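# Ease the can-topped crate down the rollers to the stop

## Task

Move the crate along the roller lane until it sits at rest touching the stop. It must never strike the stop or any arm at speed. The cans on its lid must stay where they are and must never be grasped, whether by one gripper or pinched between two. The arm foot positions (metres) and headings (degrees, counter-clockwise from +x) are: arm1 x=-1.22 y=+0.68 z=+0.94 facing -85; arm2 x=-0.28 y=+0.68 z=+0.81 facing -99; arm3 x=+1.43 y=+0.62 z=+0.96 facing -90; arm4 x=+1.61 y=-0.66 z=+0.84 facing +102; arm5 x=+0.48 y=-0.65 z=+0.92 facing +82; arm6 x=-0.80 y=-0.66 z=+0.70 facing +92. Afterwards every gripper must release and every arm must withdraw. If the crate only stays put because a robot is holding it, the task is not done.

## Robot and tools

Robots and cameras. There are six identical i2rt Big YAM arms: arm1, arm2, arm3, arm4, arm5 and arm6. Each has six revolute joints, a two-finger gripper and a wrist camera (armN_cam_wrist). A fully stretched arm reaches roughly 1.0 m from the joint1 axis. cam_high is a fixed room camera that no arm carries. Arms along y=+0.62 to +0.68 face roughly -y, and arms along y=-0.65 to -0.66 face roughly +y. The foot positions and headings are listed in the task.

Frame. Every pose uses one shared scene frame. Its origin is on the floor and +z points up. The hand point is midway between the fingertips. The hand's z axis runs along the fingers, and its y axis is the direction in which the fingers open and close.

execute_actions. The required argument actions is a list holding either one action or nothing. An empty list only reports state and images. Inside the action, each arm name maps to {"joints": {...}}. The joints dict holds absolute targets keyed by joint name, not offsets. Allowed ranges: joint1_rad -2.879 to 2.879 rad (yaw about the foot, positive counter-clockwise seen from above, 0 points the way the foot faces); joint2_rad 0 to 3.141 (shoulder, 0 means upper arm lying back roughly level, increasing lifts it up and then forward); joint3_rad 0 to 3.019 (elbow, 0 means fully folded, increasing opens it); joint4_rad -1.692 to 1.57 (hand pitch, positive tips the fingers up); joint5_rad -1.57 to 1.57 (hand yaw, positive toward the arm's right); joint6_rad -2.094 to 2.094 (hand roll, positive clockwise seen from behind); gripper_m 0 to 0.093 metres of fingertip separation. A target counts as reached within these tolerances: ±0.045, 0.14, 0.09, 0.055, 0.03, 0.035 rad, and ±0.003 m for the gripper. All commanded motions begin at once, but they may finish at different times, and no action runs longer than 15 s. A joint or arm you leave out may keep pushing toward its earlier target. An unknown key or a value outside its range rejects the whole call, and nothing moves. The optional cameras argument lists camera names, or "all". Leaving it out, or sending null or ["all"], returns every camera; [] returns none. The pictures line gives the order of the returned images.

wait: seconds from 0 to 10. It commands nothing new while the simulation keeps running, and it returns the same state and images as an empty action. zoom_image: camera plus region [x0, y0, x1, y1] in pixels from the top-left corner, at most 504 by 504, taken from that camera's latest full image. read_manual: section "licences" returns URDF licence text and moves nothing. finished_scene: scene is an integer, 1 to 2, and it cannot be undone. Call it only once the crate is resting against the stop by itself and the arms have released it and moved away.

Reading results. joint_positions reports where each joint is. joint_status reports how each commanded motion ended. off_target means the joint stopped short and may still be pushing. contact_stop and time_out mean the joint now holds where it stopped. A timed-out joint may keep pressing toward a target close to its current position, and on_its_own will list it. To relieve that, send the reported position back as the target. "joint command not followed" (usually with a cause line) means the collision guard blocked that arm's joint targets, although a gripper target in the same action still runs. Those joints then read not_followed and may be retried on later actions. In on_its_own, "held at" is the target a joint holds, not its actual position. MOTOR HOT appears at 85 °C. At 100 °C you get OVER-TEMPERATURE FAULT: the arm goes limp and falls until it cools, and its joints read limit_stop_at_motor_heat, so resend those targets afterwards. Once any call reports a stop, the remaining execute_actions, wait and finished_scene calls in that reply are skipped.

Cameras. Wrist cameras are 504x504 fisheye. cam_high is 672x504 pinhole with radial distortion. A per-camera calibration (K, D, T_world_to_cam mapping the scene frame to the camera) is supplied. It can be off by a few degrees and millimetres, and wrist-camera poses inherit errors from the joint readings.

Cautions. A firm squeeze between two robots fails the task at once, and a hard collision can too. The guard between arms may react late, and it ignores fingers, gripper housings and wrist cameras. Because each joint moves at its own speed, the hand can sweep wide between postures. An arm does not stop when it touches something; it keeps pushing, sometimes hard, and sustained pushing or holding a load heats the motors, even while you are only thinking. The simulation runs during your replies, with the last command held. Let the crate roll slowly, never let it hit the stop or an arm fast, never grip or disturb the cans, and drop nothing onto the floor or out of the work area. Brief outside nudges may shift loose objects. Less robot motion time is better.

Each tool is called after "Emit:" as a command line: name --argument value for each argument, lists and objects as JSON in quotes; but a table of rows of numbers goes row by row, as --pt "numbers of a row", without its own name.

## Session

Emit:
execute_actions --actions '[]'

Scene clock: 0.00 s.
Motor temperatures (°C, as the motors report them): arm1=[26 29 28 29 27 29] | arm2=[27 28 29 29 28 26] | arm3=[29 32 28 27 29 29] | arm4=[28 26 27 28 29 27] | arm5=[29 31 30 28 29 29] | arm6=[27 28 28 28 27 28]
arm1.joint_positions: joint1_rad=-0.480 joint2_rad=+0.545 joint3_rad=+1.389 joint4_rad=-1.317 joint5_rad=+0.058 joint6_rad=+0.142 gripper_m=+0.094
arm1.joint_status: not commanded
arm1.hand: x=-1.3067 y=+0.4960 z=+1.5039 quat_wxyz=(-0.305, -0.748, -0.407, +0.426) (m; scene frame)
arm2.joint_positions: joint1_rad=-0.404 joint2_rad=+0.576 joint3_rad=+1.432 joint4_rad=-1.432 joint5_rad=-0.183 joint6_rad=-0.482 gripper_m=+0.094
arm2.joint_status: not commanded
arm2.hand: x=-0.3650 y=+0.4976 z=+1.3623 quat_wxyz=(-0.204, -0.614, -0.626, +0.434) (m; scene frame)
arm3.joint_positions: joint1_rad=-0.526 joint2_rad=+0.598 joint3_rad=+1.334 joint4_rad=-1.386 joint5_rad=-0.246 joint6_rad=+0.004 gripper_m=+0.094
arm3.joint_status: not commanded
arm3.hand: x=+1.3507 y=+0.4042 z=+1.4643 quat_wxyz=(-0.316, -0.745, -0.492, +0.322) (m; scene frame)
arm4.joint_positions: joint1_rad=+0.401 joint2_rad=+0.492 joint3_rad=+1.360 joint4_rad=-1.289 joint5_rad=-0.072 joint6_rad=-0.491 gripper_m=+0.095
arm4.joint_status: not commanded
arm4.hand: x=+1.4879 y=-0.5145 z=+1.4003 quat_wxyz=(-0.343, +0.820, -0.170, -0.425) (m; scene frame)
arm5.joint_positions: joint1_rad=+0.097 joint2_rad=+0.626 joint3_rad=+1.403 joint4_rad=-1.311 joint5_rad=-0.104 joint6_rad=-0.486 gripper_m=+0.094
arm5.joint_status: not commanded
arm5.hand: x=+0.4668 y=-0.4127 z=+1.4729 quat_wxyz=(-0.412, +0.746, -0.442, -0.280) (m; scene frame)
arm6.joint_positions: joint1_rad=-0.027 joint2_rad=+0.632 joint3_rad=+1.457 joint4_rad=-1.190 joint5_rad=-0.010 joint6_rad=+0.208 gripper_m=+0.095
arm6.joint_status: not commanded
arm6.hand: x=-0.8000 y=-0.4238 z=+1.3095 quat_wxyz=(-0.353, +0.519, -0.634, -0.451) (m; scene frame)
pictures: arm1_cam_wrist, arm2_cam_wrist, arm3_cam_wrist, arm4_cam_wrist, arm5_cam_wrist, arm6_cam_wrist, cam_high
camera_calibration (this result's frames):
arm1_cam_wrist: T_world_to_cam=[[-0.868189, 0.483544, -0.111504, -1.20548], [0.476467, 0.749502, -0.459594, 0.948547], [-0.138661, -0.452142, -0.881102, 1.49344], [0, 0, 0, 1]] pos_world=[-1.29146, 0.547215, 1.61741]
arm2_cam_wrist: T_world_to_cam=[[-0.95057, 0.113376, 0.289072, -0.792849], [0.0188487, 0.950309, -0.310736, -0.039508], [-0.309938, -0.289928, -0.905472, 1.38786], [0, 0, 0, 1]] pos_world=[-0.322764, 0.529814, 1.47358]
arm3_cam_wrist: T_world_to_cam=[[-0.939723, 0.303313, -0.157865, 1.38324], [0.337876, 0.894612, -0.292421, -0.383945], [0.0525326, -0.328134, -0.943169, 1.56443], [0, 0, 0, 1]] pos_world=[1.34741, 0.437269, 1.58162]
arm4_cam_wrist: T_world_to_cam=[[0.567756, 0.707201, 0.42133, -1.07113], [0.813466, -0.403524, -0.418858, -0.831984], [-0.1262, 0.580547, -0.804387, 1.73894], [0, 0, 0, 1]] pos_world=[1.50438, -0.587761, 1.5016]
arm5_cam_wrist: T_world_to_cam=[[0.891402, 0.271645, 0.362784, -0.841019], [0.399269, -0.849444, -0.345005, -0.0228682], [0.214446, 0.452386, -0.865655, 1.48868], [0, 0, 0, 1]] pos_world=[0.439574, -0.464426, 1.5859]
arm6_cam_wrist: T_world_to_cam=[[0.977809, -0.0426623, -0.20511, 1.03522], [-0.150057, -0.825829, -0.54359, 0.247133], [-0.146195, 0.562305, -0.813904, 1.30858], [0, 0, 0, 1]] pos_world=[-0.783856, -0.487566, 1.41173]
Images, in order (width x height): arm1_cam_wrist 504x504, arm2_cam_wrist 504x504, arm3_cam_wrist 504x504, arm4_cam_wrist 504x504, arm5_cam_wrist 504x504, arm6_cam_wrist 504x504, cam_high 672x504.

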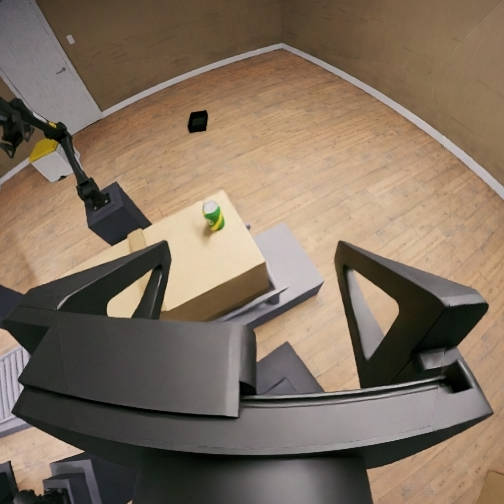

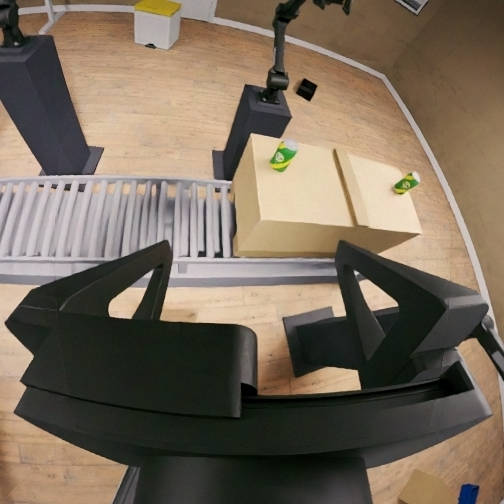

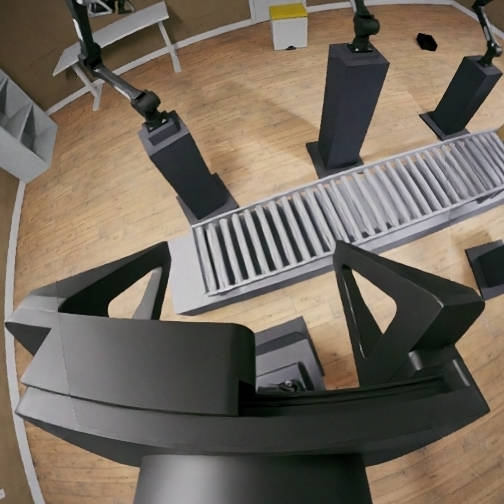

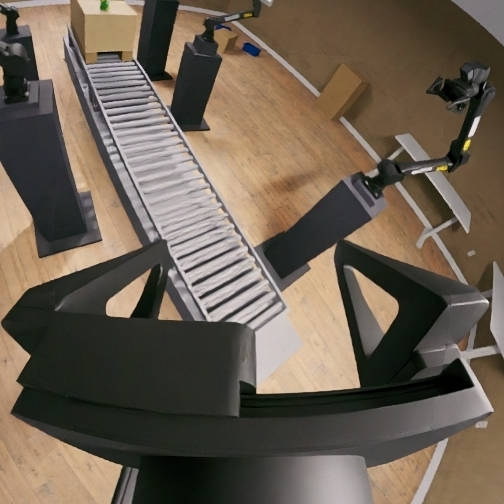

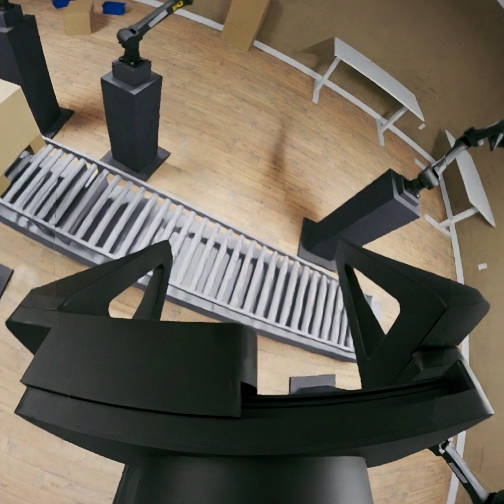

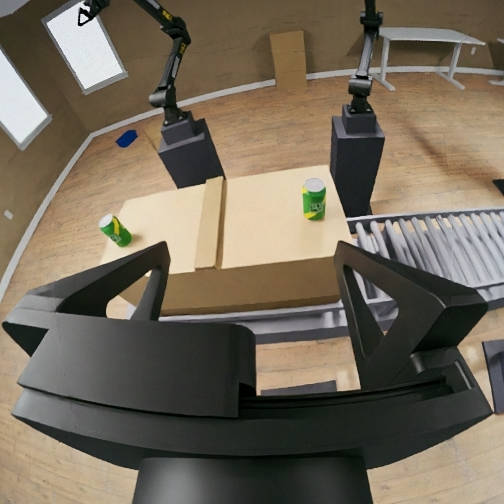

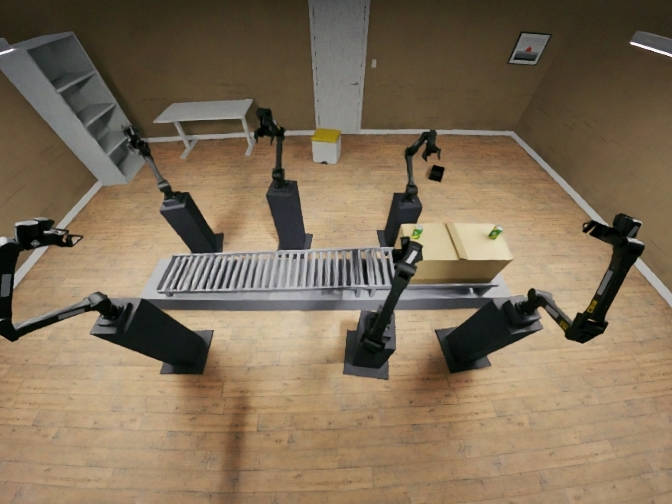

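Emit:
execute_actions --actions '[{"arm1":{"joints":{"joint1_rad":-0.68,"joint2_rad":2.45,"joint3_rad":1.67,"joint4_rad":-0.49,"joint5_rad":-0.4,"joint6_rad":0,"gripper_m":0}},"arm2":{"joints":{"joint1_rad":-0.08,"joint2_rad":2.27,"joint3_rad":1.678,"joint4_rad":-0.8,"joint5_rad":0.4,"joint6_rad":0,"gripper_m":0}},"arm5":{"joints":{"joint1_rad":0.66,"joint2_rad":2.47,"joint3_rad":1.4,"joint4_rad":-0.02,"joint5_rad":-0.4,"joint6_rad":1.8,"gripper_m":0}},"arm3":{"joints":{"joint1_rad":-0.85,"joint2_rad":2.82,"joint3_rad":1.93,"joint4_rad":0,"joint5_rad":0.25,"joint6_rad":-2.0,"gripper_m":0}}}]' --cameras '["cam_high","arm2_cam_wrist","arm1_cam_wrist","arm6_cam_wrist"]'

Emit:
execute_actions --actions '[{"arm1":{"joints":{"joint1_rad":-0.58}}}]' --cameras '[]'

Emit:
execute_actions --actions '[{"arm1":{"joints":{"joint1_rad":-0.5}}}]' --cameras '["arm2_cam_wrist","arm1_cam_wrist","arm6_cam_wrist"]'

Scene clock: 3.13 s.
Motor temperatures (°C, as the motors report them): arm1=[26 29 28 29 27 29] | arm2=[27 28 30 29 28 26] | arm3=[29 32 29 27 29 29] | arm4=[28 26 28 28 29 27] | arm5=[29 32 30 28 29 29] | arm6=[27 28 29 28 27 28]
arm1.joint_positions: joint1_rad=-0.669 joint2_rad=+2.444 joint3_rad=+1.664 joint4_rad=-0.503 joint5_rad=-0.396 joint6_rad=+0.010 gripper_m=+0.000
arm1.joint_status: all done
arm1.hand: x=-1.5397 y=+0.0595 z=+0.7783 quat_wxyz=(-0.244, -0.842, -0.481, +0.030) (m; scene frame)
arm2.joint_positions: joint1_rad=-0.090 joint2_rad=+2.275 joint3_rad=+1.658 joint4_rad=-0.812 joint5_rad=+0.396 joint6_rad=-0.014 gripper_m=+0.000
arm2.joint_status: all done
arm2.hand: x=-0.5082 y=+0.0535 z=+0.7344 quat_wxyz=(+0.112, -0.776, -0.597, +0.171) (m; scene frame)
arm3.joint_positions: joint1_rad=-0.847 joint2_rad=+2.837 joint3_rad=+1.906 joint4_rad=-0.013 joint5_rad=+0.246 joint6_rad=-1.991 gripper_m=+0.000
arm3.joint_status: all done
arm3.hand: x=+0.8255 y=+0.1382 z=+0.6274 quat_wxyz=(+0.273, -0.234, -0.917, +0.175) (m; scene frame)
arm4.joint_positions: joint1_rad=+0.401 joint2_rad=+0.492 joint3_rad=+1.360 joint4_rad=-1.289 joint5_rad=-0.072 joint6_rad=-0.491 gripper_m=+0.095
arm4.joint_status: not commanded
arm4.hand: x=+1.4879 y=-0.5145 z=+1.4003 quat_wxyz=(-0.343, +0.820, -0.170, -0.425) (m; scene frame)
arm5.joint_positions: joint1_rad=+0.667 joint2_rad=+2.462 joint3_rad=+1.386 joint4_rad=-0.041 joint5_rad=-0.399 joint6_rad=+1.784 gripper_m=+0.001
arm5.joint_status: all done
arm5.hand: x=+0.1052 y=-0.1240 z=+0.6893 quat_wxyz=(+0.253, +0.191, -0.938, -0.137) (m; scene frame)
arm6.joint_positions: joint1_rad=-0.027 joint2_rad=+0.632 joint3_rad=+1.457 joint4_rad=-1.190 joint5_rad=-0.010 joint6_rad=+0.208 gripper_m=+0.095
arm6.joint_status: not commanded
arm6.hand: x=-0.8000 y=-0.4238 z=+1.3095 quat_wxyz=(-0.353, +0.519, -0.634, -0.451) (m; scene frame)
pictures: arm1_cam_wrist, arm2_cam_wrist, arm6_cam_wrist, cam_high
camera_calibration (this result's frames):
arm1_cam_wrist: T_world_to_cam=[[-0.823162, 0.420539, -0.381512, -0.99434], [0.330598, 0.90124, 0.280127, 0.243897], [0.461639, 0.104463, -0.880896, 1.51552], [0, 0, 0, 1]] pos_world=[-1.59875, 0.0400352, 0.887336]
arm2_cam_wrist: T_world_to_cam=[[-0.896822, 0.254668, 0.361737, -0.730736], [0.405692, 0.799521, 0.442922, -0.158691], [-0.176419, 0.543976, -0.820345, 0.606897], [0, 0, 0, 1]] pos_world=[-0.483892, -0.0171652, 0.832487]
arm6_cam_wrist: T_world_to_cam=[[0.977809, -0.0426623, -0.20511, 1.03522], [-0.150057, -0.825829, -0.54359, 0.247133], [-0.146195, 0.562305, -0.813904, 1.30858], [0, 0, 0, 1]] pos_world=[-0.783856, -0.487566, 1.41173]
Images, in order (width x height): arm1_cam_wrist 504x504, arm2_cam_wrist 504x504, arm6_cam_wrist 504x504, cam_high 672x504.

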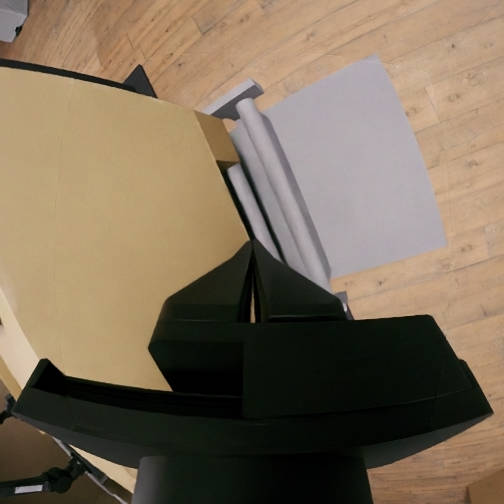

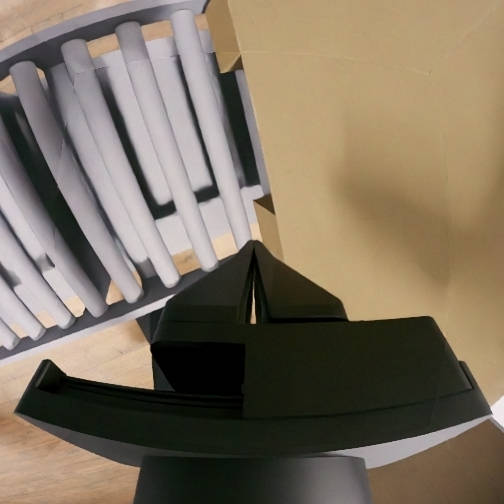

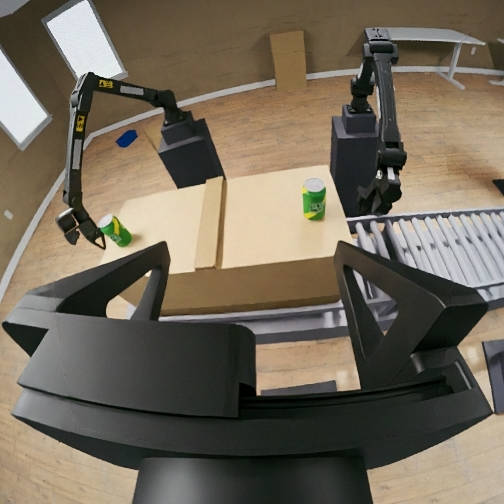

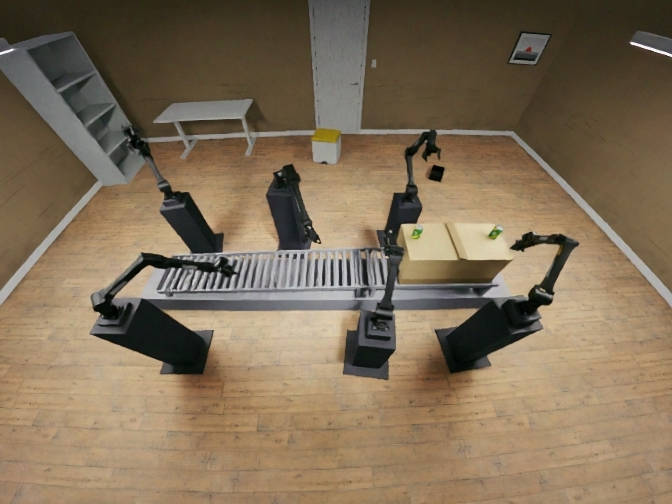

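Scene clock: 4.17 s.
Motor temperatures (°C, as the motors report them): arm1=[26 30 28 29 27 29] | arm2=[27 28 30 29 28 26] | arm3=[29 32 29 27 29 29] | arm4=[28 26 28 28 29 27] | arm5=[29 32 30 28 29 29] | arm6=[27 28 29 28 27 28]
arm1.joint_positions: joint1_rad=-0.570 joint2_rad=+2.444 joint3_rad=+1.664 joint4_rad=-0.503 joint5_rad=-0.398 joint6_rad=+0.009 gripper_m=+0.000
arm1.joint_status: all done
arm1.hand: x=-1.4766 y=+0.0301 z=+0.7791 quat_wxyz=(-0.246, -0.816, -0.523, +0.018) (m; scene frame)
arm2.joint_positions: joint1_rad=-0.090 joint2_rad=+2.275 joint3_rad=+1.658 joint4_rad=-0.812 joint5_rad=+0.396 joint6_rad=-0.014 gripper_m=+0.000
arm2.joint_status: not commanded
arm2.hand: x=-0.5082 y=+0.0535 z=+0.7344 quat_wxyz=(+0.112, -0.776, -0.597, +0.171) (m; scene frame)
arm3.joint_positions: joint1_rad=-0.847 joint2_rad=+2.837 joint3_rad=+1.906 joint4_rad=-0.013 joint5_rad=+0.246 joint6_rad=-1.991 gripper_m=+0.000
arm3.joint_status: not commanded
arm3.hand: x=+0.8255 y=+0.1382 z=+0.6274 quat_wxyz=(+0.273, -0.234, -0.917, +0.175) (m; scene frame)
arm4.joint_positions: joint1_rad=+0.401 joint2_rad=+0.492 joint3_rad=+1.360 joint4_rad=-1.289 joint5_rad=-0.072 joint6_rad=-0.491 gripper_m=+0.095
arm4.joint_status: not commanded
arm4.hand: x=+1.4879 y=-0.5145 z=+1.4003 quat_wxyz=(-0.343, +0.820, -0.170, -0.425) (m; scene frame)
arm5.joint_positions: joint1_rad=+0.667 joint2_rad=+2.462 joint3_rad=+1.386 joint4_rad=-0.041 joint5_rad=-0.399 joint6_rad=+1.784 gripper_m=+0.001
arm5.joint_status: not commanded
arm5.hand: x=+0.1052 y=-0.1240 z=+0.6893 quat_wxyz=(+0.253, +0.190, -0.938, -0.137) (m; scene frame)
arm6.joint_positions: joint1_rad=-0.027 joint2_rad=+0.632 joint3_rad=+1.457 joint4_rad=-1.190 joint5_rad=-0.010 joint6_rad=+0.208 gripper_m=+0.095
arm6.joint_status: not commanded
arm6.hand: x=-0.8000 y=-0.4238 z=+1.3095 quat_wxyz=(-0.353, +0.519, -0.634, -0.451) (m; scene frame)
pictures: none
No camera images: the call's "cameras" was empty. Leave "cameras" out to get every camera's image.

Scene clock: 5.30 s.
Motor temperatures (°C, as the motors report them): arm1=[26 30 29 29 27 29] | arm2=[27 29 31 29 28 26] | arm3=[29 33 30 27 29 29] | arm4=[28 26 28 28 29 27] | arm5=[29 32 30 28 29 29] | arm6=[27 28 29 28 27 28]
arm1.joint_positions: joint1_rad=-0.536 joint2_rad=+2.444 joint3_rad=+1.664 joint4_rad=-0.497 joint5_rad=-0.389 joint6_rad=+0.003 gripper_m=+0.000
arm1.joint_status: all done
arm1.hand: x=-1.4566 y=+0.0209 z=+0.7792 quat_wxyz=(-0.244, -0.806, -0.539, +0.020) (m; scene frame)
arm2.joint_positions: joint1_rad=-0.090 joint2_rad=+2.275 joint3_rad=+1.658 joint4_rad=-0.812 joint5_rad=+0.396 joint6_rad=-0.014 gripper_m=+0.000
arm2.joint_status: not commanded
arm2.hand: x=-0.5082 y=+0.0535 z=+0.7344 quat_wxyz=(+0.112, -0.776, -0.597, +0.171) (m; scene frame)
arm3.joint_positions: joint1_rad=-0.847 joint2_rad=+2.837 joint3_rad=+1.906 joint4_rad=-0.013 joint5_rad=+0.246 joint6_rad=-1.991 gripper_m=+0.000
arm3.joint_status: not commanded
arm3.hand: x=+0.8255 y=+0.1382 z=+0.6274 quat_wxyz=(+0.273, -0.234, -0.917, +0.175) (m; scene frame)
arm4.joint_positions: joint1_rad=+0.401 joint2_rad=+0.492 joint3_rad=+1.360 joint4_rad=-1.289 joint5_rad=-0.072 joint6_rad=-0.491 gripper_m=+0.095
arm4.joint_status: not commanded
arm4.hand: x=+1.4879 y=-0.5145 z=+1.4003 quat_wxyz=(-0.343, +0.820, -0.170, -0.425) (m; scene frame)
arm5.joint_positions: joint1_rad=+0.667 joint2_rad=+2.462 joint3_rad=+1.386 joint4_rad=-0.041 joint5_rad=-0.399 joint6_rad=+1.784 gripper_m=+0.001
arm5.joint_status: not commanded
arm5.hand: x=+0.1052 y=-0.1240 z=+0.6893 quat_wxyz=(+0.253, +0.190, -0.938, -0.137) (m; scene frame)
arm6.joint_positions: joint1_rad=-0.027 joint2_rad=+0.632 joint3_rad=+1.457 joint4_rad=-1.190 joint5_rad=-0.010 joint6_rad=+0.208 gripper_m=+0.095
arm6.joint_status: not commanded
arm6.hand: x=-0.8000 y=-0.4238 z=+1.3095 quat_wxyz=(-0.353, +0.519, -0.634, -0.451) (m; scene frame)
pictures: arm1_cam_wrist, arm2_cam_wrist, arm6_cam_wrist
camera_calibration (this result's frames):
arm1_cam_wrist: T_world_to_cam=[[-0.877664, 0.301779, -0.372337, -0.993475], [0.20728, 0.939464, 0.27284, 0.0761971], [0.432135, 0.162283, -0.887087, 1.44257], [0, 0, 0, 1]] pos_world=[-1.51112, -0.00588008, 0.88899]
arm2_cam_wrist: T_world_to_cam=[[-0.896822, 0.254668, 0.361737, -0.730736], [0.405692, 0.799521, 0.442922, -0.158691], [-0.176419, 0.543976, -0.820345, 0.606897], [0, 0, 0, 1]] pos_world=[-0.483892, -0.0171652, 0.832487]
arm6_cam_wrist: T_world_to_cam=[[0.977809, -0.0426623, -0.20511, 1.03522], [-0.150057, -0.825829, -0.54359, 0.247133], [-0.146195, 0.562305, -0.813904, 1.30858], [0, 0, 0, 1]] pos_world=[-0.783856, -0.487566, 1.41173]
Images, in order (width x height): arm1_cam_wrist 504x504, arm2_cam_wrist 504x504, arm6_cam_wrist 504x504.

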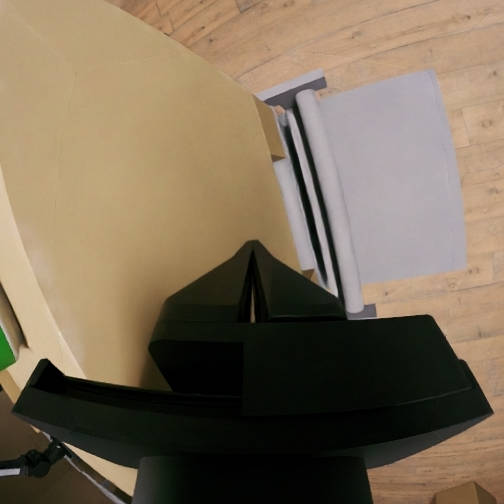

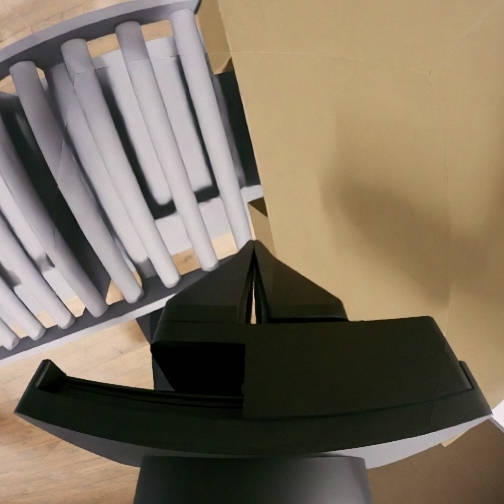

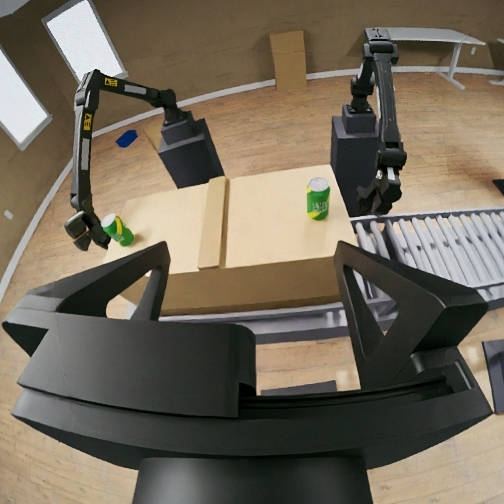

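Emit:
execute_actions --actions '[{"arm1":{"joints":{"joint1_rad":-0.4}},"arm2":{"joints":{"joint1_rad":-0.03,"joint2_rad":2.21}}}]' --cameras '[]'

Emit:
execute_actions --actions '[{"arm1":{"joints":{"joint1_rad":-0.28}},"arm2":{"joints":{"joint1_rad":0.09}}}]' --cameras '[]'

Emit:
execute_actions --actions '[{"arm1":{"joints":{"joint1_rad":-0.16}},"arm2":{"joints":{"joint1_rad":0.21}}}]' --cameras '[]'

Emit:
execute_actions --actions '[{"arm1":{"joints":{"joint1_rad":-0.04}},"arm2":{"joints":{"joint1_rad":0.33}}}]' --cameras '[]'

Emit:
execute_actions --actions '[{"arm1":{"joints":{"joint1_rad":0.08}},"arm2":{"joints":{"joint1_rad":0.45}}}]' --cameras '[]'

Emit:
execute_actions --actions '[{"arm1":{"joints":{"joint1_rad":0.2}},"arm2":{"joints":{"joint1_rad":0.57}}}]' --cameras '["arm2_cam_wrist","arm1_cam_wrist","cam_high"]'

Scene clock: 7.97 s.
Motor temperatures (°C, as the motors report them): arm1=[26 30 29 29 27 29] | arm2=[27 29 31 29 28 26] | arm3=[29 33 30 27 29 29] | arm4=[28 26 29 28 29 27] | arm5=[29 32 30 28 29 29] | arm6=[27 28 30 28 27 28]
arm1.joint_positions: joint1_rad=-0.404 joint2_rad=+2.444 joint3_rad=+1.664 joint4_rad=-0.497 joint5_rad=-0.396 joint6_rad=-0.010 gripper_m=+0.000
arm1.joint_status: all done
arm1.hand: x=-1.3670 y=-0.0056 z=+0.7804 quat_wxyz=(-0.247, -0.764, -0.596, +0.004) (m; scene frame)
arm2.joint_positions: joint1_rad=-0.015 joint2_rad=+2.227 joint3_rad=+1.658 joint4_rad=-0.812 joint5_rad=+0.396 joint6_rad=-0.014 gripper_m=+0.000
arm2.joint_status: all done
arm2.hand: x=-0.4627 y=+0.0292 z=+0.7660 quat_wxyz=(+0.089, -0.755, -0.621, +0.193) (m; scene frame)
arm3.joint_positions: joint1_rad=-0.847 joint2_rad=+2.837 joint3_rad=+1.906 joint4_rad=-0.013 joint5_rad=+0.246 joint6_rad=-1.991 gripper_m=+0.000
arm3.joint_status: not commanded
arm3.hand: x=+0.8255 y=+0.1382 z=+0.6274 quat_wxyz=(+0.273, -0.234, -0.917, +0.175) (m; scene frame)
arm4.joint_positions: joint1_rad=+0.401 joint2_rad=+0.492 joint3_rad=+1.360 joint4_rad=-1.289 joint5_rad=-0.072 joint6_rad=-0.491 gripper_m=+0.095
arm4.joint_status: not commanded
arm4.hand: x=+1.4879 y=-0.5145 z=+1.4003 quat_wxyz=(-0.343, +0.820, -0.170, -0.425) (m; scene frame)
arm5.joint_positions: joint1_rad=+0.667 joint2_rad=+2.462 joint3_rad=+1.386 joint4_rad=-0.041 joint5_rad=-0.399 joint6_rad=+1.784 gripper_m=+0.001
arm5.joint_status: not commanded
arm5.hand: x=+0.1052 y=-0.1240 z=+0.6893 quat_wxyz=(+0.253, +0.190, -0.938, -0.137) (m; scene frame)
arm6.joint_positions: joint1_rad=-0.027 joint2_rad=+0.632 joint3_rad=+1.457 joint4_rad=-1.190 joint5_rad=-0.010 joint6_rad=+0.208 gripper_m=+0.095
arm6.joint_status: not commanded
arm6.hand: x=-0.8000 y=-0.4238 z=+1.3095 quat_wxyz=(-0.353, +0.519, -0.634, -0.451) (m; scene frame)
pictures: none
No camera images: the call's "cameras" was empty. Leave "cameras" out to get every camera's image.

Scene clock: 9.70 s.
Motor temperatures (°C, as the motors report them): arm1=[26 31 29 29 27 29] | arm2=[27 29 31 29 28 26] | arm3=[29 34 30 27 29 29] | arm4=[28 26 29 28 29 27] | arm5=[29 32 30 28 29 29] | arm6=[27 28 30 28 27 28]
arm1.joint_positions: joint1_rad=-0.291 joint2_rad=+2.443 joint3_rad=+1.664 joint4_rad=-0.495 joint5_rad=-0.396 joint6_rad=-0.010 gripper_m=+0.000
arm1.joint_status: all done
arm1.hand: x=-1.2899 y=-0.0191 z=+0.7816 quat_wxyz=(-0.248, -0.729, -0.638, -0.008) (m; scene frame)
arm2.joint_positions: joint1_rad=+0.099 joint2_rad=+2.227 joint3_rad=+1.658 joint4_rad=-0.812 joint5_rad=+0.398 joint6_rad=-0.014 gripper_m=+0.000
arm2.joint_status: all done
arm2.hand: x=-0.3878 y=+0.0131 z=+0.7667 quat_wxyz=(+0.079, -0.718, -0.662, +0.199) (m; scene frame)
arm3.joint_positions: joint1_rad=-0.847 joint2_rad=+2.837 joint3_rad=+1.906 joint4_rad=-0.013 joint5_rad=+0.246 joint6_rad=-1.991 gripper_m=+0.000
arm3.joint_status: not commanded
arm3.hand: x=+0.8255 y=+0.1382 z=+0.6274 quat_wxyz=(+0.273, -0.234, -0.917, +0.175) (m; scene frame)
arm4.joint_positions: joint1_rad=+0.401 joint2_rad=+0.492 joint3_rad=+1.360 joint4_rad=-1.289 joint5_rad=-0.072 joint6_rad=-0.491 gripper_m=+0.095
arm4.joint_status: not commanded
arm4.hand: x=+1.4879 y=-0.5145 z=+1.4003 quat_wxyz=(-0.343, +0.820, -0.170, -0.425) (m; scene frame)
arm5.joint_positions: joint1_rad=+0.667 joint2_rad=+2.462 joint3_rad=+1.386 joint4_rad=-0.041 joint5_rad=-0.399 joint6_rad=+1.784 gripper_m=+0.001
arm5.joint_status: not commanded
arm5.hand: x=+0.1052 y=-0.1240 z=+0.6893 quat_wxyz=(+0.253, +0.190, -0.938, -0.137) (m; scene frame)
arm6.joint_positions: joint1_rad=-0.027 joint2_rad=+0.632 joint3_rad=+1.457 joint4_rad=-1.190 joint5_rad=-0.010 joint6_rad=+0.208 gripper_m=+0.095
arm6.joint_status: not commanded
arm6.hand: x=-0.8000 y=-0.4238 z=+1.3095 quat_wxyz=(-0.353, +0.519, -0.634, -0.451) (m; scene frame)
pictures: none
No camera images: the call's "cameras" was empty. Leave "cameras" out to get every camera's image.

Scene clock: 11.33 s.
Motor temperatures (°C, as the motors report them): arm1=[26 31 29 29 28 29] | arm2=[27 30 32 29 28 26] | arm3=[29 34 30 27 29 29] | arm4=[28 26 29 28 29 27] | arm5=[29 33 31 28 29 29] | arm6=[27 28 30 28 27 28]
arm1.joint_positions: joint1_rad=-0.164 joint2_rad=+2.443 joint3_rad=+1.664 joint4_rad=-0.495 joint5_rad=-0.396 joint6_rad=-0.010 gripper_m=+0.000
arm1.joint_status: all done
arm1.hand: x=-1.2010 y=-0.0231 z=+0.7822 quat_wxyz=(-0.247, -0.687, -0.683, -0.024) (m; scene frame)
arm2.joint_positions: joint1_rad=+0.218 joint2_rad=+2.227 joint3_rad=+1.658 joint4_rad=-0.812 joint5_rad=+0.399 joint6_rad=-0.013 gripper_m=+0.000
arm2.joint_status: all done
arm2.hand: x=-0.3075 y=+0.0053 z=+0.7673 quat_wxyz=(+0.066, -0.678, -0.703, +0.204) (m; scene frame)
arm3.joint_positions: joint1_rad=-0.847 joint2_rad=+2.837 joint3_rad=+1.906 joint4_rad=-0.013 joint5_rad=+0.246 joint6_rad=-1.991 gripper_m=+0.000
arm3.joint_status: not commanded
arm3.hand: x=+0.8255 y=+0.1382 z=+0.6274 quat_wxyz=(+0.273, -0.234, -0.917, +0.175) (m; scene frame)
arm4.joint_positions: joint1_rad=+0.401 joint2_rad=+0.492 joint3_rad=+1.360 joint4_rad=-1.289 joint5_rad=-0.072 joint6_rad=-0.491 gripper_m=+0.095
arm4.joint_status: not commanded
arm4.hand: x=+1.4879 y=-0.5145 z=+1.4003 quat_wxyz=(-0.343, +0.820, -0.170, -0.425) (m; scene frame)
arm5.joint_positions: joint1_rad=+0.667 joint2_rad=+2.462 joint3_rad=+1.386 joint4_rad=-0.041 joint5_rad=-0.399 joint6_rad=+1.784 gripper_m=+0.001
arm5.joint_status: not commanded
arm5.hand: x=+0.1052 y=-0.1240 z=+0.6893 quat_wxyz=(+0.253, +0.190, -0.938, -0.137) (m; scene frame)
arm6.joint_positions: joint1_rad=-0.027 joint2_rad=+0.632 joint3_rad=+1.457 joint4_rad=-1.190 joint5_rad=-0.010 joint6_rad=+0.208 gripper_m=+0.095
arm6.joint_status: not commanded
arm6.hand: x=-0.8000 y=-0.4238 z=+1.3095 quat_wxyz=(-0.353, +0.519, -0.634, -0.451) (m; scene frame)
pictures: none
No camera images: the call's "cameras" was empty. Leave "cameras" out to get every camera's image.

Scene clock: 13.00 s.
Motor temperatures (°C, as the motors report them): arm1=[26 31 29 29 28 29] | arm2=[27 30 32 29 28 26] | arm3=[29 34 31 27 29 29] | arm4=[28 26 29 28 29 27] | arm5=[29 33 31 28 29 29] | arm6=[27 28 30 28 27 28]
arm1.joint_positions: joint1_rad=-0.054 joint2_rad=+2.441 joint3_rad=+1.664 joint4_rad=-0.495 joint5_rad=-0.395 joint6_rad=-0.010 gripper_m=+0.000
arm1.joint_status: all done
arm1.hand: x=-1.1244 y=-0.0178 z=+0.7836 quat_wxyz=(-0.245, -0.648, -0.720, -0.036) (m; scene frame)
arm2.joint_positions: joint1_rad=+0.338 joint2_rad=+2.227 joint3_rad=+1.658 joint4_rad=-0.812 joint5_rad=+0.399 joint6_rad=-0.013 gripper_m=+0.000
arm2.joint_status: all done
arm2.hand: x=-0.2267 y=+0.0072 z=+0.7680 quat_wxyz=(+0.054, -0.634, -0.743, +0.208) (m; scene frame)
arm3.joint_positions: joint1_rad=-0.847 joint2_rad=+2.837 joint3_rad=+1.906 joint4_rad=-0.013 joint5_rad=+0.246 joint6_rad=-1.991 gripper_m=+0.000
arm3.joint_status: not commanded
arm3.hand: x=+0.8255 y=+0.1382 z=+0.6274 quat_wxyz=(+0.273, -0.234, -0.917, +0.175) (m; scene frame)
arm4.joint_positions: joint1_rad=+0.401 joint2_rad=+0.492 joint3_rad=+1.360 joint4_rad=-1.289 joint5_rad=-0.072 joint6_rad=-0.491 gripper_m=+0.095
arm4.joint_status: not commanded
arm4.hand: x=+1.4879 y=-0.5145 z=+1.4003 quat_wxyz=(-0.343, +0.820, -0.170, -0.425) (m; scene frame)
arm5.joint_positions: joint1_rad=+0.667 joint2_rad=+2.462 joint3_rad=+1.386 joint4_rad=-0.041 joint5_rad=-0.399 joint6_rad=+1.784 gripper_m=+0.001
arm5.joint_status: not commanded
arm5.hand: x=+0.1052 y=-0.1240 z=+0.6893 quat_wxyz=(+0.253, +0.190, -0.938, -0.137) (m; scene frame)
arm6.joint_positions: joint1_rad=-0.027 joint2_rad=+0.632 joint3_rad=+1.457 joint4_rad=-1.190 joint5_rad=-0.010 joint6_rad=+0.208 gripper_m=+0.095
arm6.joint_status: not commanded
arm6.hand: x=-0.8000 y=-0.4238 z=+1.3095 quat_wxyz=(-0.353, +0.519, -0.634, -0.451) (m; scene frame)
pictures: none
No camera images: the call's "cameras" was empty. Leave "cameras" out to get every camera's image.

Scene clock: 14.63 s.
Motor temperatures (°C, as the motors report them): arm1=[26 31 29 29 28 29] | arm2=[27 30 32 29 28 26] | arm3=[29 35 31 27 29 29] | arm4=[28 26 29 28 29 27] | arm5=[29 33 31 28 29 29] | arm6=[27 28 31 28 27 28]
arm1.joint_positions: joint1_rad=+0.076 joint2_rad=+2.441 joint3_rad=+1.664 joint4_rad=-0.493 joint5_rad=-0.396 joint6_rad=-0.010 gripper_m=+0.000
arm1.joint_status: all done
arm1.hand: x=-1.0353 y=-0.0007 z=+0.7841 quat_wxyz=(-0.243, -0.599, -0.761, -0.051) (m; scene frame)
arm2.joint_positions: joint1_rad=+0.458 joint2_rad=+2.227 joint3_rad=+1.658 joint4_rad=-0.812 joint5_rad=+0.399 joint6_rad=-0.013 gripper_m=+0.000
arm2.joint_status: all done
arm2.hand: x=-0.1466 y=+0.0188 z=+0.7687 quat_wxyz=(+0.041, -0.589, -0.779, +0.211) (m; scene frame)
arm3.joint_positions: joint1_rad=-0.847 joint2_rad=+2.837 joint3_rad=+1.906 joint4_rad=-0.013 joint5_rad=+0.246 joint6_rad=-1.991 gripper_m=+0.000
arm3.joint_status: not commanded
arm3.hand: x=+0.8255 y=+0.1382 z=+0.6274 quat_wxyz=(+0.273, -0.234, -0.917, +0.175) (m; scene frame)
arm4.joint_positions: joint1_rad=+0.401 joint2_rad=+0.492 joint3_rad=+1.360 joint4_rad=-1.289 joint5_rad=-0.072 joint6_rad=-0.491 gripper_m=+0.095
arm4.joint_status: not commanded
arm4.hand: x=+1.4879 y=-0.5145 z=+1.4003 quat_wxyz=(-0.343, +0.820, -0.170, -0.425) (m; scene frame)
arm5.joint_positions: joint1_rad=+0.667 joint2_rad=+2.462 joint3_rad=+1.386 joint4_rad=-0.041 joint5_rad=-0.399 joint6_rad=+1.784 gripper_m=+0.001
arm5.joint_status: not commanded
arm5.hand: x=+0.1052 y=-0.1240 z=+0.6893 quat_wxyz=(+0.253, +0.190, -0.938, -0.137) (m; scene frame)
arm6.joint_positions: joint1_rad=-0.027 joint2_rad=+0.632 joint3_rad=+1.457 joint4_rad=-1.190 joint5_rad=-0.010 joint6_rad=+0.208 gripper_m=+0.095
arm6.joint_status: not commanded
arm6.hand: x=-0.8000 y=-0.4238 z=+1.3095 quat_wxyz=(-0.353, +0.519, -0.634, -0.451) (m; scene frame)
pictures: none
No camera images: the call's "cameras" was empty. Leave "cameras" out to get every camera's image.

Scene clock: 16.13 s.
Motor temperatures (°C, as the motors report them): arm1=[26 32 29 29 28 29] | arm2=[27 30 32 29 28 26] | arm3=[29 35 31 27 29 29] | arm4=[28 26 30 28 29 27] | arm5=[29 33 31 28 29 29] | arm6=[27 28 31 28 27 28]
arm1.joint_positions: joint1_rad=+0.190 joint2_rad=+2.440 joint3_rad=+1.664 joint4_rad=-0.494 joint5_rad=-0.396 joint6_rad=-0.009 gripper_m=+0.000
arm1.joint_status: all done
arm1.hand: x=-0.9595 y=+0.0240 z=+0.7848 quat_wxyz=(-0.239, -0.555, -0.794, -0.064) (m; scene frame)
arm2.joint_positions: joint1_rad=+0.578 joint2_rad=+2.227 joint3_rad=+1.658 joint4_rad=-0.812 joint5_rad=+0.399 joint6_rad=-0.013 gripper_m=+0.000
arm2.joint_status: all done
arm2.hand: x=-0.0682 y=+0.0399 z=+0.7694 quat_wxyz=(+0.027, -0.541, -0.813, +0.213) (m; scene frame)
arm3.joint_positions: joint1_rad=-0.847 joint2_rad=+2.837 joint3_rad=+1.906 joint4_rad=-0.013 joint5_rad=+0.246 joint6_rad=-1.991 gripper_m=+0.000
arm3.joint_status: not commanded
arm3.hand: x=+0.8255 y=+0.1382 z=+0.6274 quat_wxyz=(+0.273, -0.234, -0.917, +0.175) (m; scene frame)
arm4.joint_positions: joint1_rad=+0.401 joint2_rad=+0.492 joint3_rad=+1.360 joint4_rad=-1.289 joint5_rad=-0.072 joint6_rad=-0.491 gripper_m=+0.095
arm4.joint_status: not commanded
arm4.hand: x=+1.4879 y=-0.5145 z=+1.4003 quat_wxyz=(-0.343, +0.820, -0.170, -0.425) (m; scene frame)
arm5.joint_positions: joint1_rad=+0.667 joint2_rad=+2.462 joint3_rad=+1.386 joint4_rad=-0.041 joint5_rad=-0.399 joint6_rad=+1.784 gripper_m=+0.001
arm5.joint_status: not commanded
arm5.hand: x=+0.1052 y=-0.1240 z=+0.6893 quat_wxyz=(+0.253, +0.190, -0.938, -0.137) (m; scene frame)
arm6.joint_positions: joint1_rad=-0.027 joint2_rad=+0.632 joint3_rad=+1.457 joint4_rad=-1.190 joint5_rad=-0.010 joint6_rad=+0.208 gripper_m=+0.095
arm6.joint_status: not commanded
arm6.hand: x=-0.8000 y=-0.4238 z=+1.3095 quat_wxyz=(-0.353, +0.519, -0.634, -0.451) (m; scene frame)
pictures: arm1_cam_wrist, arm2_cam_wrist, cam_high
camera_calibration (this result's frames):
arm1_cam_wrist: T_world_to_cam=[[-0.85173, -0.373624, -0.367371, -0.518849], [-0.479514, 0.838436, 0.259021, -0.677048], [0.211241, 0.396775, -0.893279, 1.01955], [0, 0, 0, 1]] pos_world=[-0.981945, -0.0307269, 0.895506]
arm2_cam_wrist: T_world_to_cam=[[-0.870307, -0.335161, 0.360877, -0.319335], [-0.183185, 0.900449, 0.394505, -0.348782], [-0.457174, 0.277233, -0.845064, 0.731087], [0, 0, 0, 1]] pos_world=[-0.00757734, 0.00435057, 0.870652]
Images, in order (width x height): arm1_cam_wrist 504x504, arm2_cam_wrist 504x504, cam_high 672x504.

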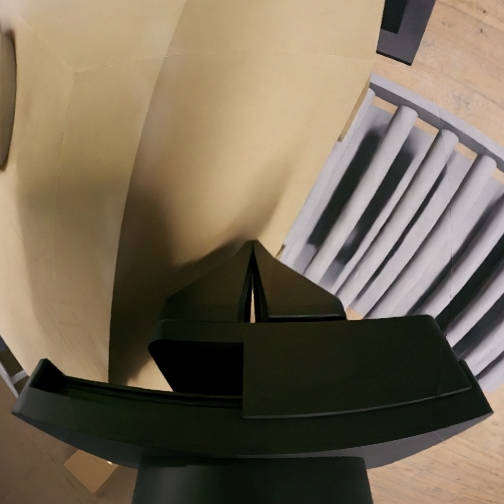

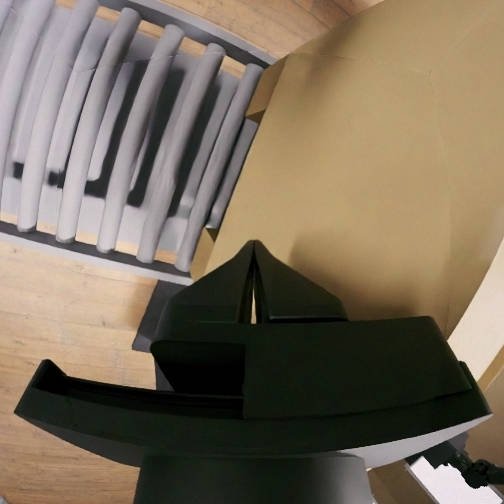

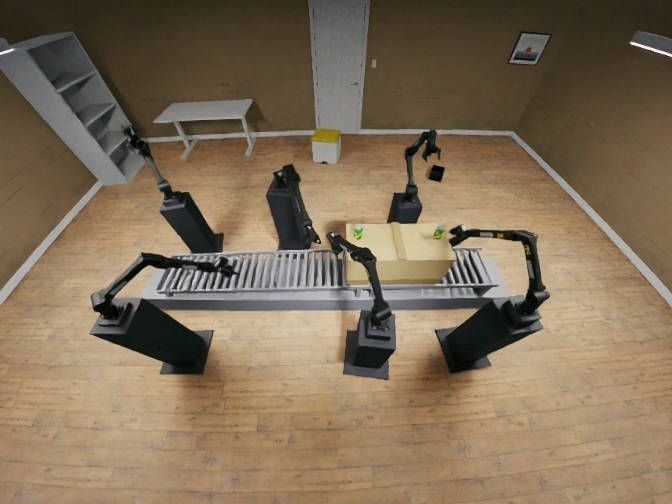

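Emit:
execute_actions --actions '[{"arm1":{"joints":{"joint1_rad":0.06,"joint2_rad":2.68,"joint3_rad":2.0,"joint4_rad":-0.14,"joint6_rad":1.0}}}]' --cameras '[]'

Emit:
execute_actions --actions '[{"arm1":{"joints":{"joint1_rad":0.17}},"arm2":{"joints":{"joint1_rad":0.62}}}]' --cameras '["arm1_cam_wrist"]'

Emit:
execute_actions --actions '[{"arm1":{"joints":{"joint1_rad":0.27}},"arm2":{"joints":{"joint1_rad":0.71}}}]' --cameras '[]'

Emit:
execute_actions --actions '[{"arm1":{"joints":{"joint1_rad":0.36}},"arm2":{"joints":{"joint1_rad":0.83}}}]' --cameras '[]'

Emit:
execute_actions --actions '[{"arm1":{"joints":{"joint1_rad":0.44}},"arm2":{"joints":{"joint1_rad":0.95}}}]' --cameras '["arm5_cam_wrist","arm1_cam_wrist","cam_high"]'

Scene clock: 18.73 s.
Motor temperatures (°C, as the motors report them): arm1=[26 32 30 29 28 29] | arm2=[27 31 33 29 28 26] | arm3=[29 35 31 27 29 29] | arm4=[28 26 30 28 29 27] | arm5=[29 33 31 28 29 29] | arm6=[27 28 31 28 27 28]
arm1.joint_positions: joint1_rad=+0.053 joint2_rad=+2.671 joint3_rad=+1.950 joint4_rad=-0.155 joint5_rad=-0.399 joint6_rad=+0.990 gripper_m=+0.000
arm1.joint_status: all done
arm1.hand: x=-1.0318 y=-0.1334 z=+0.7643 quat_wxyz=(-0.372, -0.836, -0.388, -0.110) (m; scene frame)
arm2.joint_positions: joint1_rad=+0.578 joint2_rad=+2.227 joint3_rad=+1.658 joint4_rad=-0.812 joint5_rad=+0.399 joint6_rad=-0.013 gripper_m=+0.000
arm2.joint_status: not commanded
arm2.hand: x=-0.0682 y=+0.0399 z=+0.7694 quat_wxyz=(+0.027, -0.541, -0.813, +0.213) (m; scene frame)
arm3.joint_positions: joint1_rad=-0.847 joint2_rad=+2.837 joint3_rad=+1.906 joint4_rad=-0.013 joint5_rad=+0.246 joint6_rad=-1.991 gripper_m=+0.000
arm3.joint_status: not commanded
arm3.hand: x=+0.8255 y=+0.1382 z=+0.6274 quat_wxyz=(+0.273, -0.234, -0.917, +0.175) (m; scene frame)
arm4.joint_positions: joint1_rad=+0.401 joint2_rad=+0.492 joint3_rad=+1.360 joint4_rad=-1.289 joint5_rad=-0.072 joint6_rad=-0.491 gripper_m=+0.095
arm4.joint_status: not commanded
arm4.hand: x=+1.4879 y=-0.5145 z=+1.4003 quat_wxyz=(-0.343, +0.820, -0.170, -0.425) (m; scene frame)
arm5.joint_positions: joint1_rad=+0.667 joint2_rad=+2.462 joint3_rad=+1.386 joint4_rad=-0.041 joint5_rad=-0.399 joint6_rad=+1.784 gripper_m=+0.001
arm5.joint_status: not commanded
arm5.hand: x=+0.1052 y=-0.1240 z=+0.6893 quat_wxyz=(+0.253, +0.190, -0.938, -0.137) (m; scene frame)
arm6.joint_positions: joint1_rad=-0.027 joint2_rad=+0.632 joint3_rad=+1.457 joint4_rad=-1.190 joint5_rad=-0.010 joint6_rad=+0.208 gripper_m=+0.095
arm6.joint_status: not commanded
arm6.hand: x=-0.8000 y=-0.4238 z=+1.3095 quat_wxyz=(-0.353, +0.519, -0.634, -0.451) (m; scene frame)
pictures: none
No camera images: the call's "cameras" was empty. Leave "cameras" out to get every camera's image.

Scene clock: 19.90 s.
Motor temperatures (°C, as the motors report them): arm1=[26 32 30 29 28 29] | arm2=[27 31 33 29 28 26] | arm3=[29 35 31 27 29 29] | arm4=[28 26 30 28 29 27] | arm5=[29 33 31 28 29 29] | arm6=[27 28 31 28 27 28]
arm1.joint_positions: joint1_rad=+0.154 joint2_rad=+2.670 joint3_rad=+1.954 joint4_rad=-0.154 joint5_rad=-0.395 joint6_rad=+1.002 gripper_m=+0.000
arm1.joint_status: all done
arm1.hand: x=-0.9519 y=-0.1132 z=+0.7668 quat_wxyz=(-0.367, -0.817, -0.425, -0.128) (m; scene frame)
arm2.joint_positions: joint1_rad=+0.619 joint2_rad=+2.227 joint3_rad=+1.658 joint4_rad=-0.812 joint5_rad=+0.399 joint6_rad=-0.013 gripper_m=+0.000
arm2.joint_status: all done
arm2.hand: x=-0.0420 y=+0.0493 z=+0.7696 quat_wxyz=(+0.023, -0.524, -0.824, +0.214) (m; scene frame)
arm3.joint_positions: joint1_rad=-0.847 joint2_rad=+2.837 joint3_rad=+1.906 joint4_rad=-0.013 joint5_rad=+0.246 joint6_rad=-1.991 gripper_m=+0.000
arm3.joint_status: not commanded
arm3.hand: x=+0.8255 y=+0.1382 z=+0.6274 quat_wxyz=(+0.273, -0.234, -0.917, +0.175) (m; scene frame)
arm4.joint_positions: joint1_rad=+0.401 joint2_rad=+0.492 joint3_rad=+1.360 joint4_rad=-1.289 joint5_rad=-0.072 joint6_rad=-0.491 gripper_m=+0.095
arm4.joint_status: not commanded
arm4.hand: x=+1.4879 y=-0.5145 z=+1.4003 quat_wxyz=(-0.343, +0.820, -0.170, -0.425) (m; scene frame)
arm5.joint_positions: joint1_rad=+0.667 joint2_rad=+2.462 joint3_rad=+1.386 joint4_rad=-0.041 joint5_rad=-0.399 joint6_rad=+1.784 gripper_m=+0.001
arm5.joint_status: not commanded
arm5.hand: x=+0.1052 y=-0.1240 z=+0.6893 quat_wxyz=(+0.253, +0.190, -0.938, -0.137) (m; scene frame)
arm6.joint_positions: joint1_rad=-0.027 joint2_rad=+0.632 joint3_rad=+1.457 joint4_rad=-1.190 joint5_rad=-0.010 joint6_rad=+0.208 gripper_m=+0.095
arm6.joint_status: not commanded
arm6.hand: x=-0.8000 y=-0.4238 z=+1.3095 quat_wxyz=(-0.353, +0.519, -0.634, -0.451) (m; scene frame)
pictures: arm1_cam_wrist
camera_calibration (this result's frames):
arm1_cam_wrist: T_world_to_cam=[[-0.599883, 0.370724, -0.709016, 0.0157557], [0.191676, 0.926957, 0.322507, 0.0466351], [0.776789, 0.0575651, -0.627125, 1.3521], [0, 0, 0, 1]] pos_world=[-1.04979, -0.126904, 0.844069]
Images, in order (width x height): arm1_cam_wrist 504x504.

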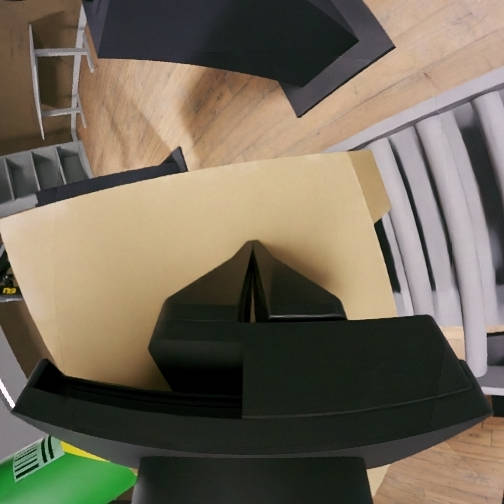

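Scene clock: 23.53 s.
Motor temperatures (°C, as the motors report them): arm1=[26 33 31 29 28 29] | arm2=[27 31 33 29 28 26] | arm3=[29 36 31 27 29 29] | arm4=[28 26 30 28 29 27] | arm5=[29 34 31 28 29 29] | arm6=[27 28 31 28 27 28]
arm1.joint_positions: joint1_rad=+0.265 joint2_rad=+2.670 joint3_rad=+1.954 joint4_rad=-0.154 joint5_rad=-0.396 joint6_rad=+1.007 gripper_m=+0.000
arm1.joint_status: all done
arm1.hand: x=-0.8655 y=-0.0790 z=+0.7670 quat_wxyz=(-0.359, -0.794, -0.468, -0.149) (m; scene frame)
arm2.joint_positions: joint1_rad=+0.774 joint2_rad=+2.227 joint3_rad=+1.665 joint4_rad=-0.771 joint5_rad=+0.363 joint6_rad=+0.000 gripper_m=+0.000
arm2.joint_status: joint1_rad off_target (ended at +0.774, target +0.710)
arm2.hand: x=+0.0649 y=+0.0870 z=+0.7729 quat_wxyz=(-0.025, -0.467, -0.859, +0.210) (m; scene frame)
arm3.joint_positions: joint1_rad=-0.847 joint2_rad=+2.837 joint3_rad=+1.906 joint4_rad=-0.013 joint5_rad=+0.246 joint6_rad=-1.991 gripper_m=+0.000
arm3.joint_status: not commanded
arm3.hand: x=+0.8255 y=+0.1382 z=+0.6274 quat_wxyz=(+0.273, -0.234, -0.917, +0.175) (m; scene frame)
arm4.joint_positions: joint1_rad=+0.401 joint2_rad=+0.492 joint3_rad=+1.360 joint4_rad=-1.289 joint5_rad=-0.072 joint6_rad=-0.491 gripper_m=+0.095
arm4.joint_status: not commanded
arm4.hand: x=+1.4879 y=-0.5145 z=+1.4003 quat_wxyz=(-0.343, +0.820, -0.170, -0.425) (m; scene frame)
arm5.joint_positions: joint1_rad=+0.667 joint2_rad=+2.462 joint3_rad=+1.386 joint4_rad=-0.041 joint5_rad=-0.399 joint6_rad=+1.784 gripper_m=+0.001
arm5.joint_status: not commanded
arm5.hand: x=+0.1052 y=-0.1240 z=+0.6893 quat_wxyz=(+0.253, +0.190, -0.938, -0.137) (m; scene frame)
arm6.joint_positions: joint1_rad=-0.027 joint2_rad=+0.632 joint3_rad=+1.457 joint4_rad=-1.190 joint5_rad=-0.010 joint6_rad=+0.208 gripper_m=+0.095
arm6.joint_status: not commanded
arm6.hand: x=-0.8000 y=-0.4238 z=+1.3095 quat_wxyz=(-0.353, +0.519, -0.634, -0.451) (m; scene frame)
pictures: none
No camera images: the call's "cameras" was empty. Leave "cameras" out to get every camera's image.

Scene clock: 25.37 s.
Motor temperatures (°C, as the motors report them): arm1=[26 33 31 29 28 29] | arm2=[27 31 33 29 28 26] | arm3=[29 36 32 27 29 29] | arm4=[28 26 30 28 29 27] | arm5=[29 34 31 28 29 29] | arm6=[27 28 31 28 27 28]
arm1.joint_positions: joint1_rad=+0.369 joint2_rad=+2.670 joint3_rad=+1.954 joint4_rad=-0.154 joint5_rad=-0.398 joint6_rad=+1.007 gripper_m=+0.000
arm1.joint_status: all done
arm1.hand: x=-0.7887 y=-0.0384 z=+0.7672 quat_wxyz=(-0.351, -0.768, -0.509, -0.168) (m; scene frame)
arm2.joint_positions: joint1_rad=+0.917 joint2_rad=+2.198 joint3_rad=+1.716 joint4_rad=-0.756 joint5_rad=+0.357 joint6_rad=+0.000 gripper_m=+0.000
arm2.joint_status: joint1_rad off_target (ended at +0.917, target +0.830)
arm2.hand: x=+0.1660 y=+0.1223 z=+0.8138 quat_wxyz=(-0.084, -0.410, -0.881, +0.223) (m; scene frame)
arm3.joint_positions: joint1_rad=-0.847 joint2_rad=+2.837 joint3_rad=+1.906 joint4_rad=-0.013 joint5_rad=+0.246 joint6_rad=-1.991 gripper_m=+0.000
arm3.joint_status: not commanded
arm3.hand: x=+0.8255 y=+0.1382 z=+0.6274 quat_wxyz=(+0.273, -0.234, -0.917, +0.175) (m; scene frame)
arm4.joint_positions: joint1_rad=+0.401 joint2_rad=+0.492 joint3_rad=+1.360 joint4_rad=-1.289 joint5_rad=-0.072 joint6_rad=-0.491 gripper_m=+0.095
arm4.joint_status: not commanded
arm4.hand: x=+1.4879 y=-0.5145 z=+1.4003 quat_wxyz=(-0.343, +0.820, -0.170, -0.425) (m; scene frame)
arm5.joint_positions: joint1_rad=+0.605 joint2_rad=+2.462 joint3_rad=+1.361 joint4_rad=-0.041 joint5_rad=-0.381 joint6_rad=+1.794 gripper_m=+0.001
arm5.joint_status: not commanded
arm5.hand: x=+0.1470 y=-0.1125 z=+0.6815 quat_wxyz=(+0.238, +0.153, -0.949, -0.136) (m; scene frame)
arm6.joint_positions: joint1_rad=-0.027 joint2_rad=+0.632 joint3_rad=+1.457 joint4_rad=-1.190 joint5_rad=-0.010 joint6_rad=+0.208 gripper_m=+0.095
arm6.joint_status: not commanded
arm6.hand: x=-0.8000 y=-0.4238 z=+1.3095 quat_wxyz=(-0.353, +0.519, -0.634, -0.451) (m; scene frame)
pictures: none
No camera images: the call's "cameras" was empty. Leave "cameras" out to get every camera's image.

Scene clock: 26.33 s.
Motor temperatures (°C, as the motors report them): arm1=[26 33 32 29 28 29] | arm2=[27 31 33 29 28 26] | arm3=[29 36 32 27 29 29] | arm4=[28 26 30 28 29 27] | arm5=[29 34 31 28 29 29] | arm6=[27 28 31 28 27 28]
arm1.joint_positions: joint1_rad=+0.448 joint2_rad=+2.670 joint3_rad=+1.954 joint4_rad=-0.154 joint5_rad=-0.398 joint6_rad=+1.007 gripper_m=+0.000
arm1.joint_status: all done
arm1.hand: x=-0.7338 y=-0.0027 z=+0.7672 quat_wxyz=(-0.344, -0.747, -0.539, -0.181) (m; scene frame)
arm2.joint_positions: joint1_rad=+0.959 joint2_rad=+2.198 joint3_rad=+1.699 joint4_rad=-0.774 joint5_rad=+0.393 joint6_rad=+0.000 gripper_m=+0.000
arm2.joint_status: all done
arm2.hand: x=+0.1769 y=+0.1454 z=+0.8080 quat_wxyz=(-0.066, -0.391, -0.889, +0.231) (m; scene frame)
arm3.joint_positions: joint1_rad=-0.847 joint2_rad=+2.837 joint3_rad=+1.906 joint4_rad=-0.013 joint5_rad=+0.246 joint6_rad=-1.991 gripper_m=+0.000
arm3.joint_status: not commanded
arm3.hand: x=+0.8255 y=+0.1382 z=+0.6274 quat_wxyz=(+0.273, -0.234, -0.917, +0.175) (m; scene frame)
arm4.joint_positions: joint1_rad=+0.401 joint2_rad=+0.492 joint3_rad=+1.360 joint4_rad=-1.289 joint5_rad=-0.072 joint6_rad=-0.491 gripper_m=+0.095
arm4.joint_status: not commanded
arm4.hand: x=+1.4879 y=-0.5145 z=+1.4003 quat_wxyz=(-0.343, +0.820, -0.170, -0.425) (m; scene frame)
arm5.joint_positions: joint1_rad=+0.600 joint2_rad=+2.462 joint3_rad=+1.359 joint4_rad=-0.041 joint5_rad=-0.378 joint6_rad=+1.795 gripper_m=+0.001
arm5.joint_status: not commanded
arm5.hand: x=+0.1502 y=-0.1117 z=+0.6809 quat_wxyz=(+0.237, +0.150, -0.950, -0.136) (m; scene frame)
arm6.joint_positions: joint1_rad=-0.027 joint2_rad=+0.632 joint3_rad=+1.457 joint4_rad=-1.190 joint5_rad=-0.010 joint6_rad=+0.208 gripper_m=+0.095
arm6.joint_status: not commanded
arm6.hand: x=-0.8000 y=-0.4238 z=+1.3095 quat_wxyz=(-0.353, +0.519, -0.634, -0.451) (m; scene frame)
pictures: arm1_cam_wrist, arm5_cam_wrist, cam_high
camera_calibration (this result's frames):
arm1_cam_wrist: T_world_to_cam=[[-0.680552, 0.183719, -0.709293, 0.0463962], [-0.0842108, 0.942026, 0.3248, -0.301969], [0.727845, 0.280773, -0.625626, 1.14012], [0, 0, 0, 1]] pos_world=[-0.823687, -0.044177, 0.84428]
arm5_cam_wrist: T_world_to_cam=[[0.216592, -0.918969, -0.32952, 0.0865129], [-0.402689, -0.391578, 0.82735, -0.540728], [-0.889342, -0.0465031, -0.454871, 0.565203], [0, 0, 0, 1]] pos_world=[0.266176, -0.105951, 0.732974]
Images, in order (width x height): arm1_cam_wrist 504x504, arm5_cam_wrist 504x504, cam_high 672x504.

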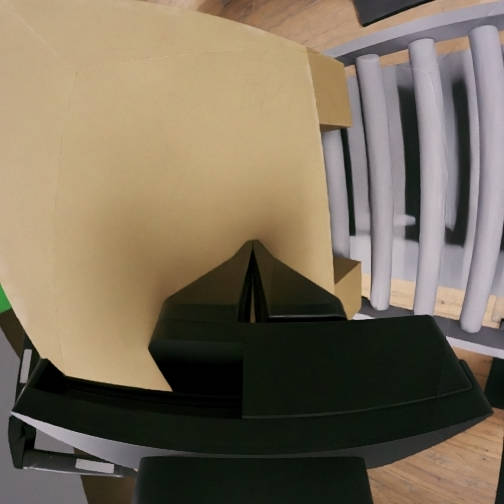

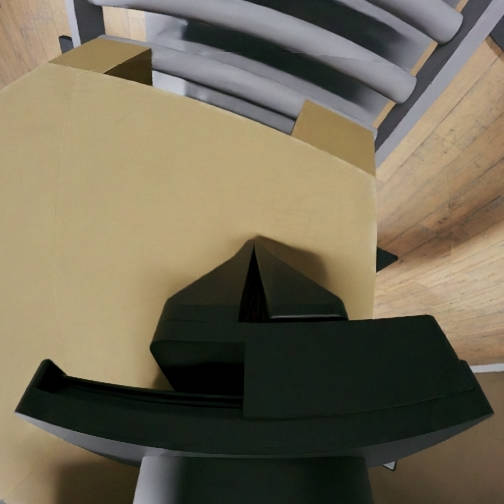

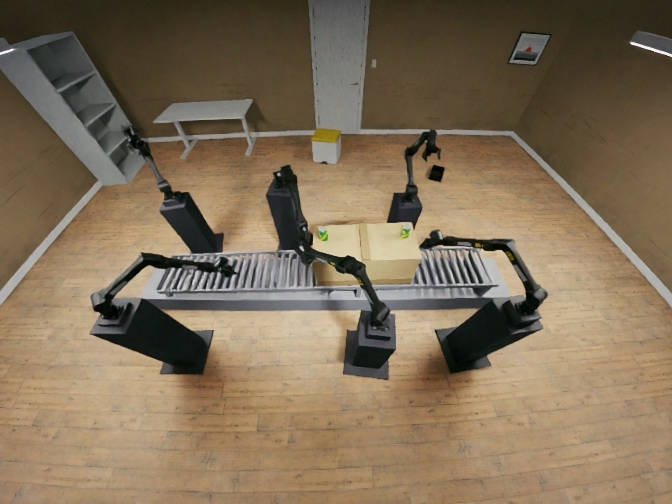

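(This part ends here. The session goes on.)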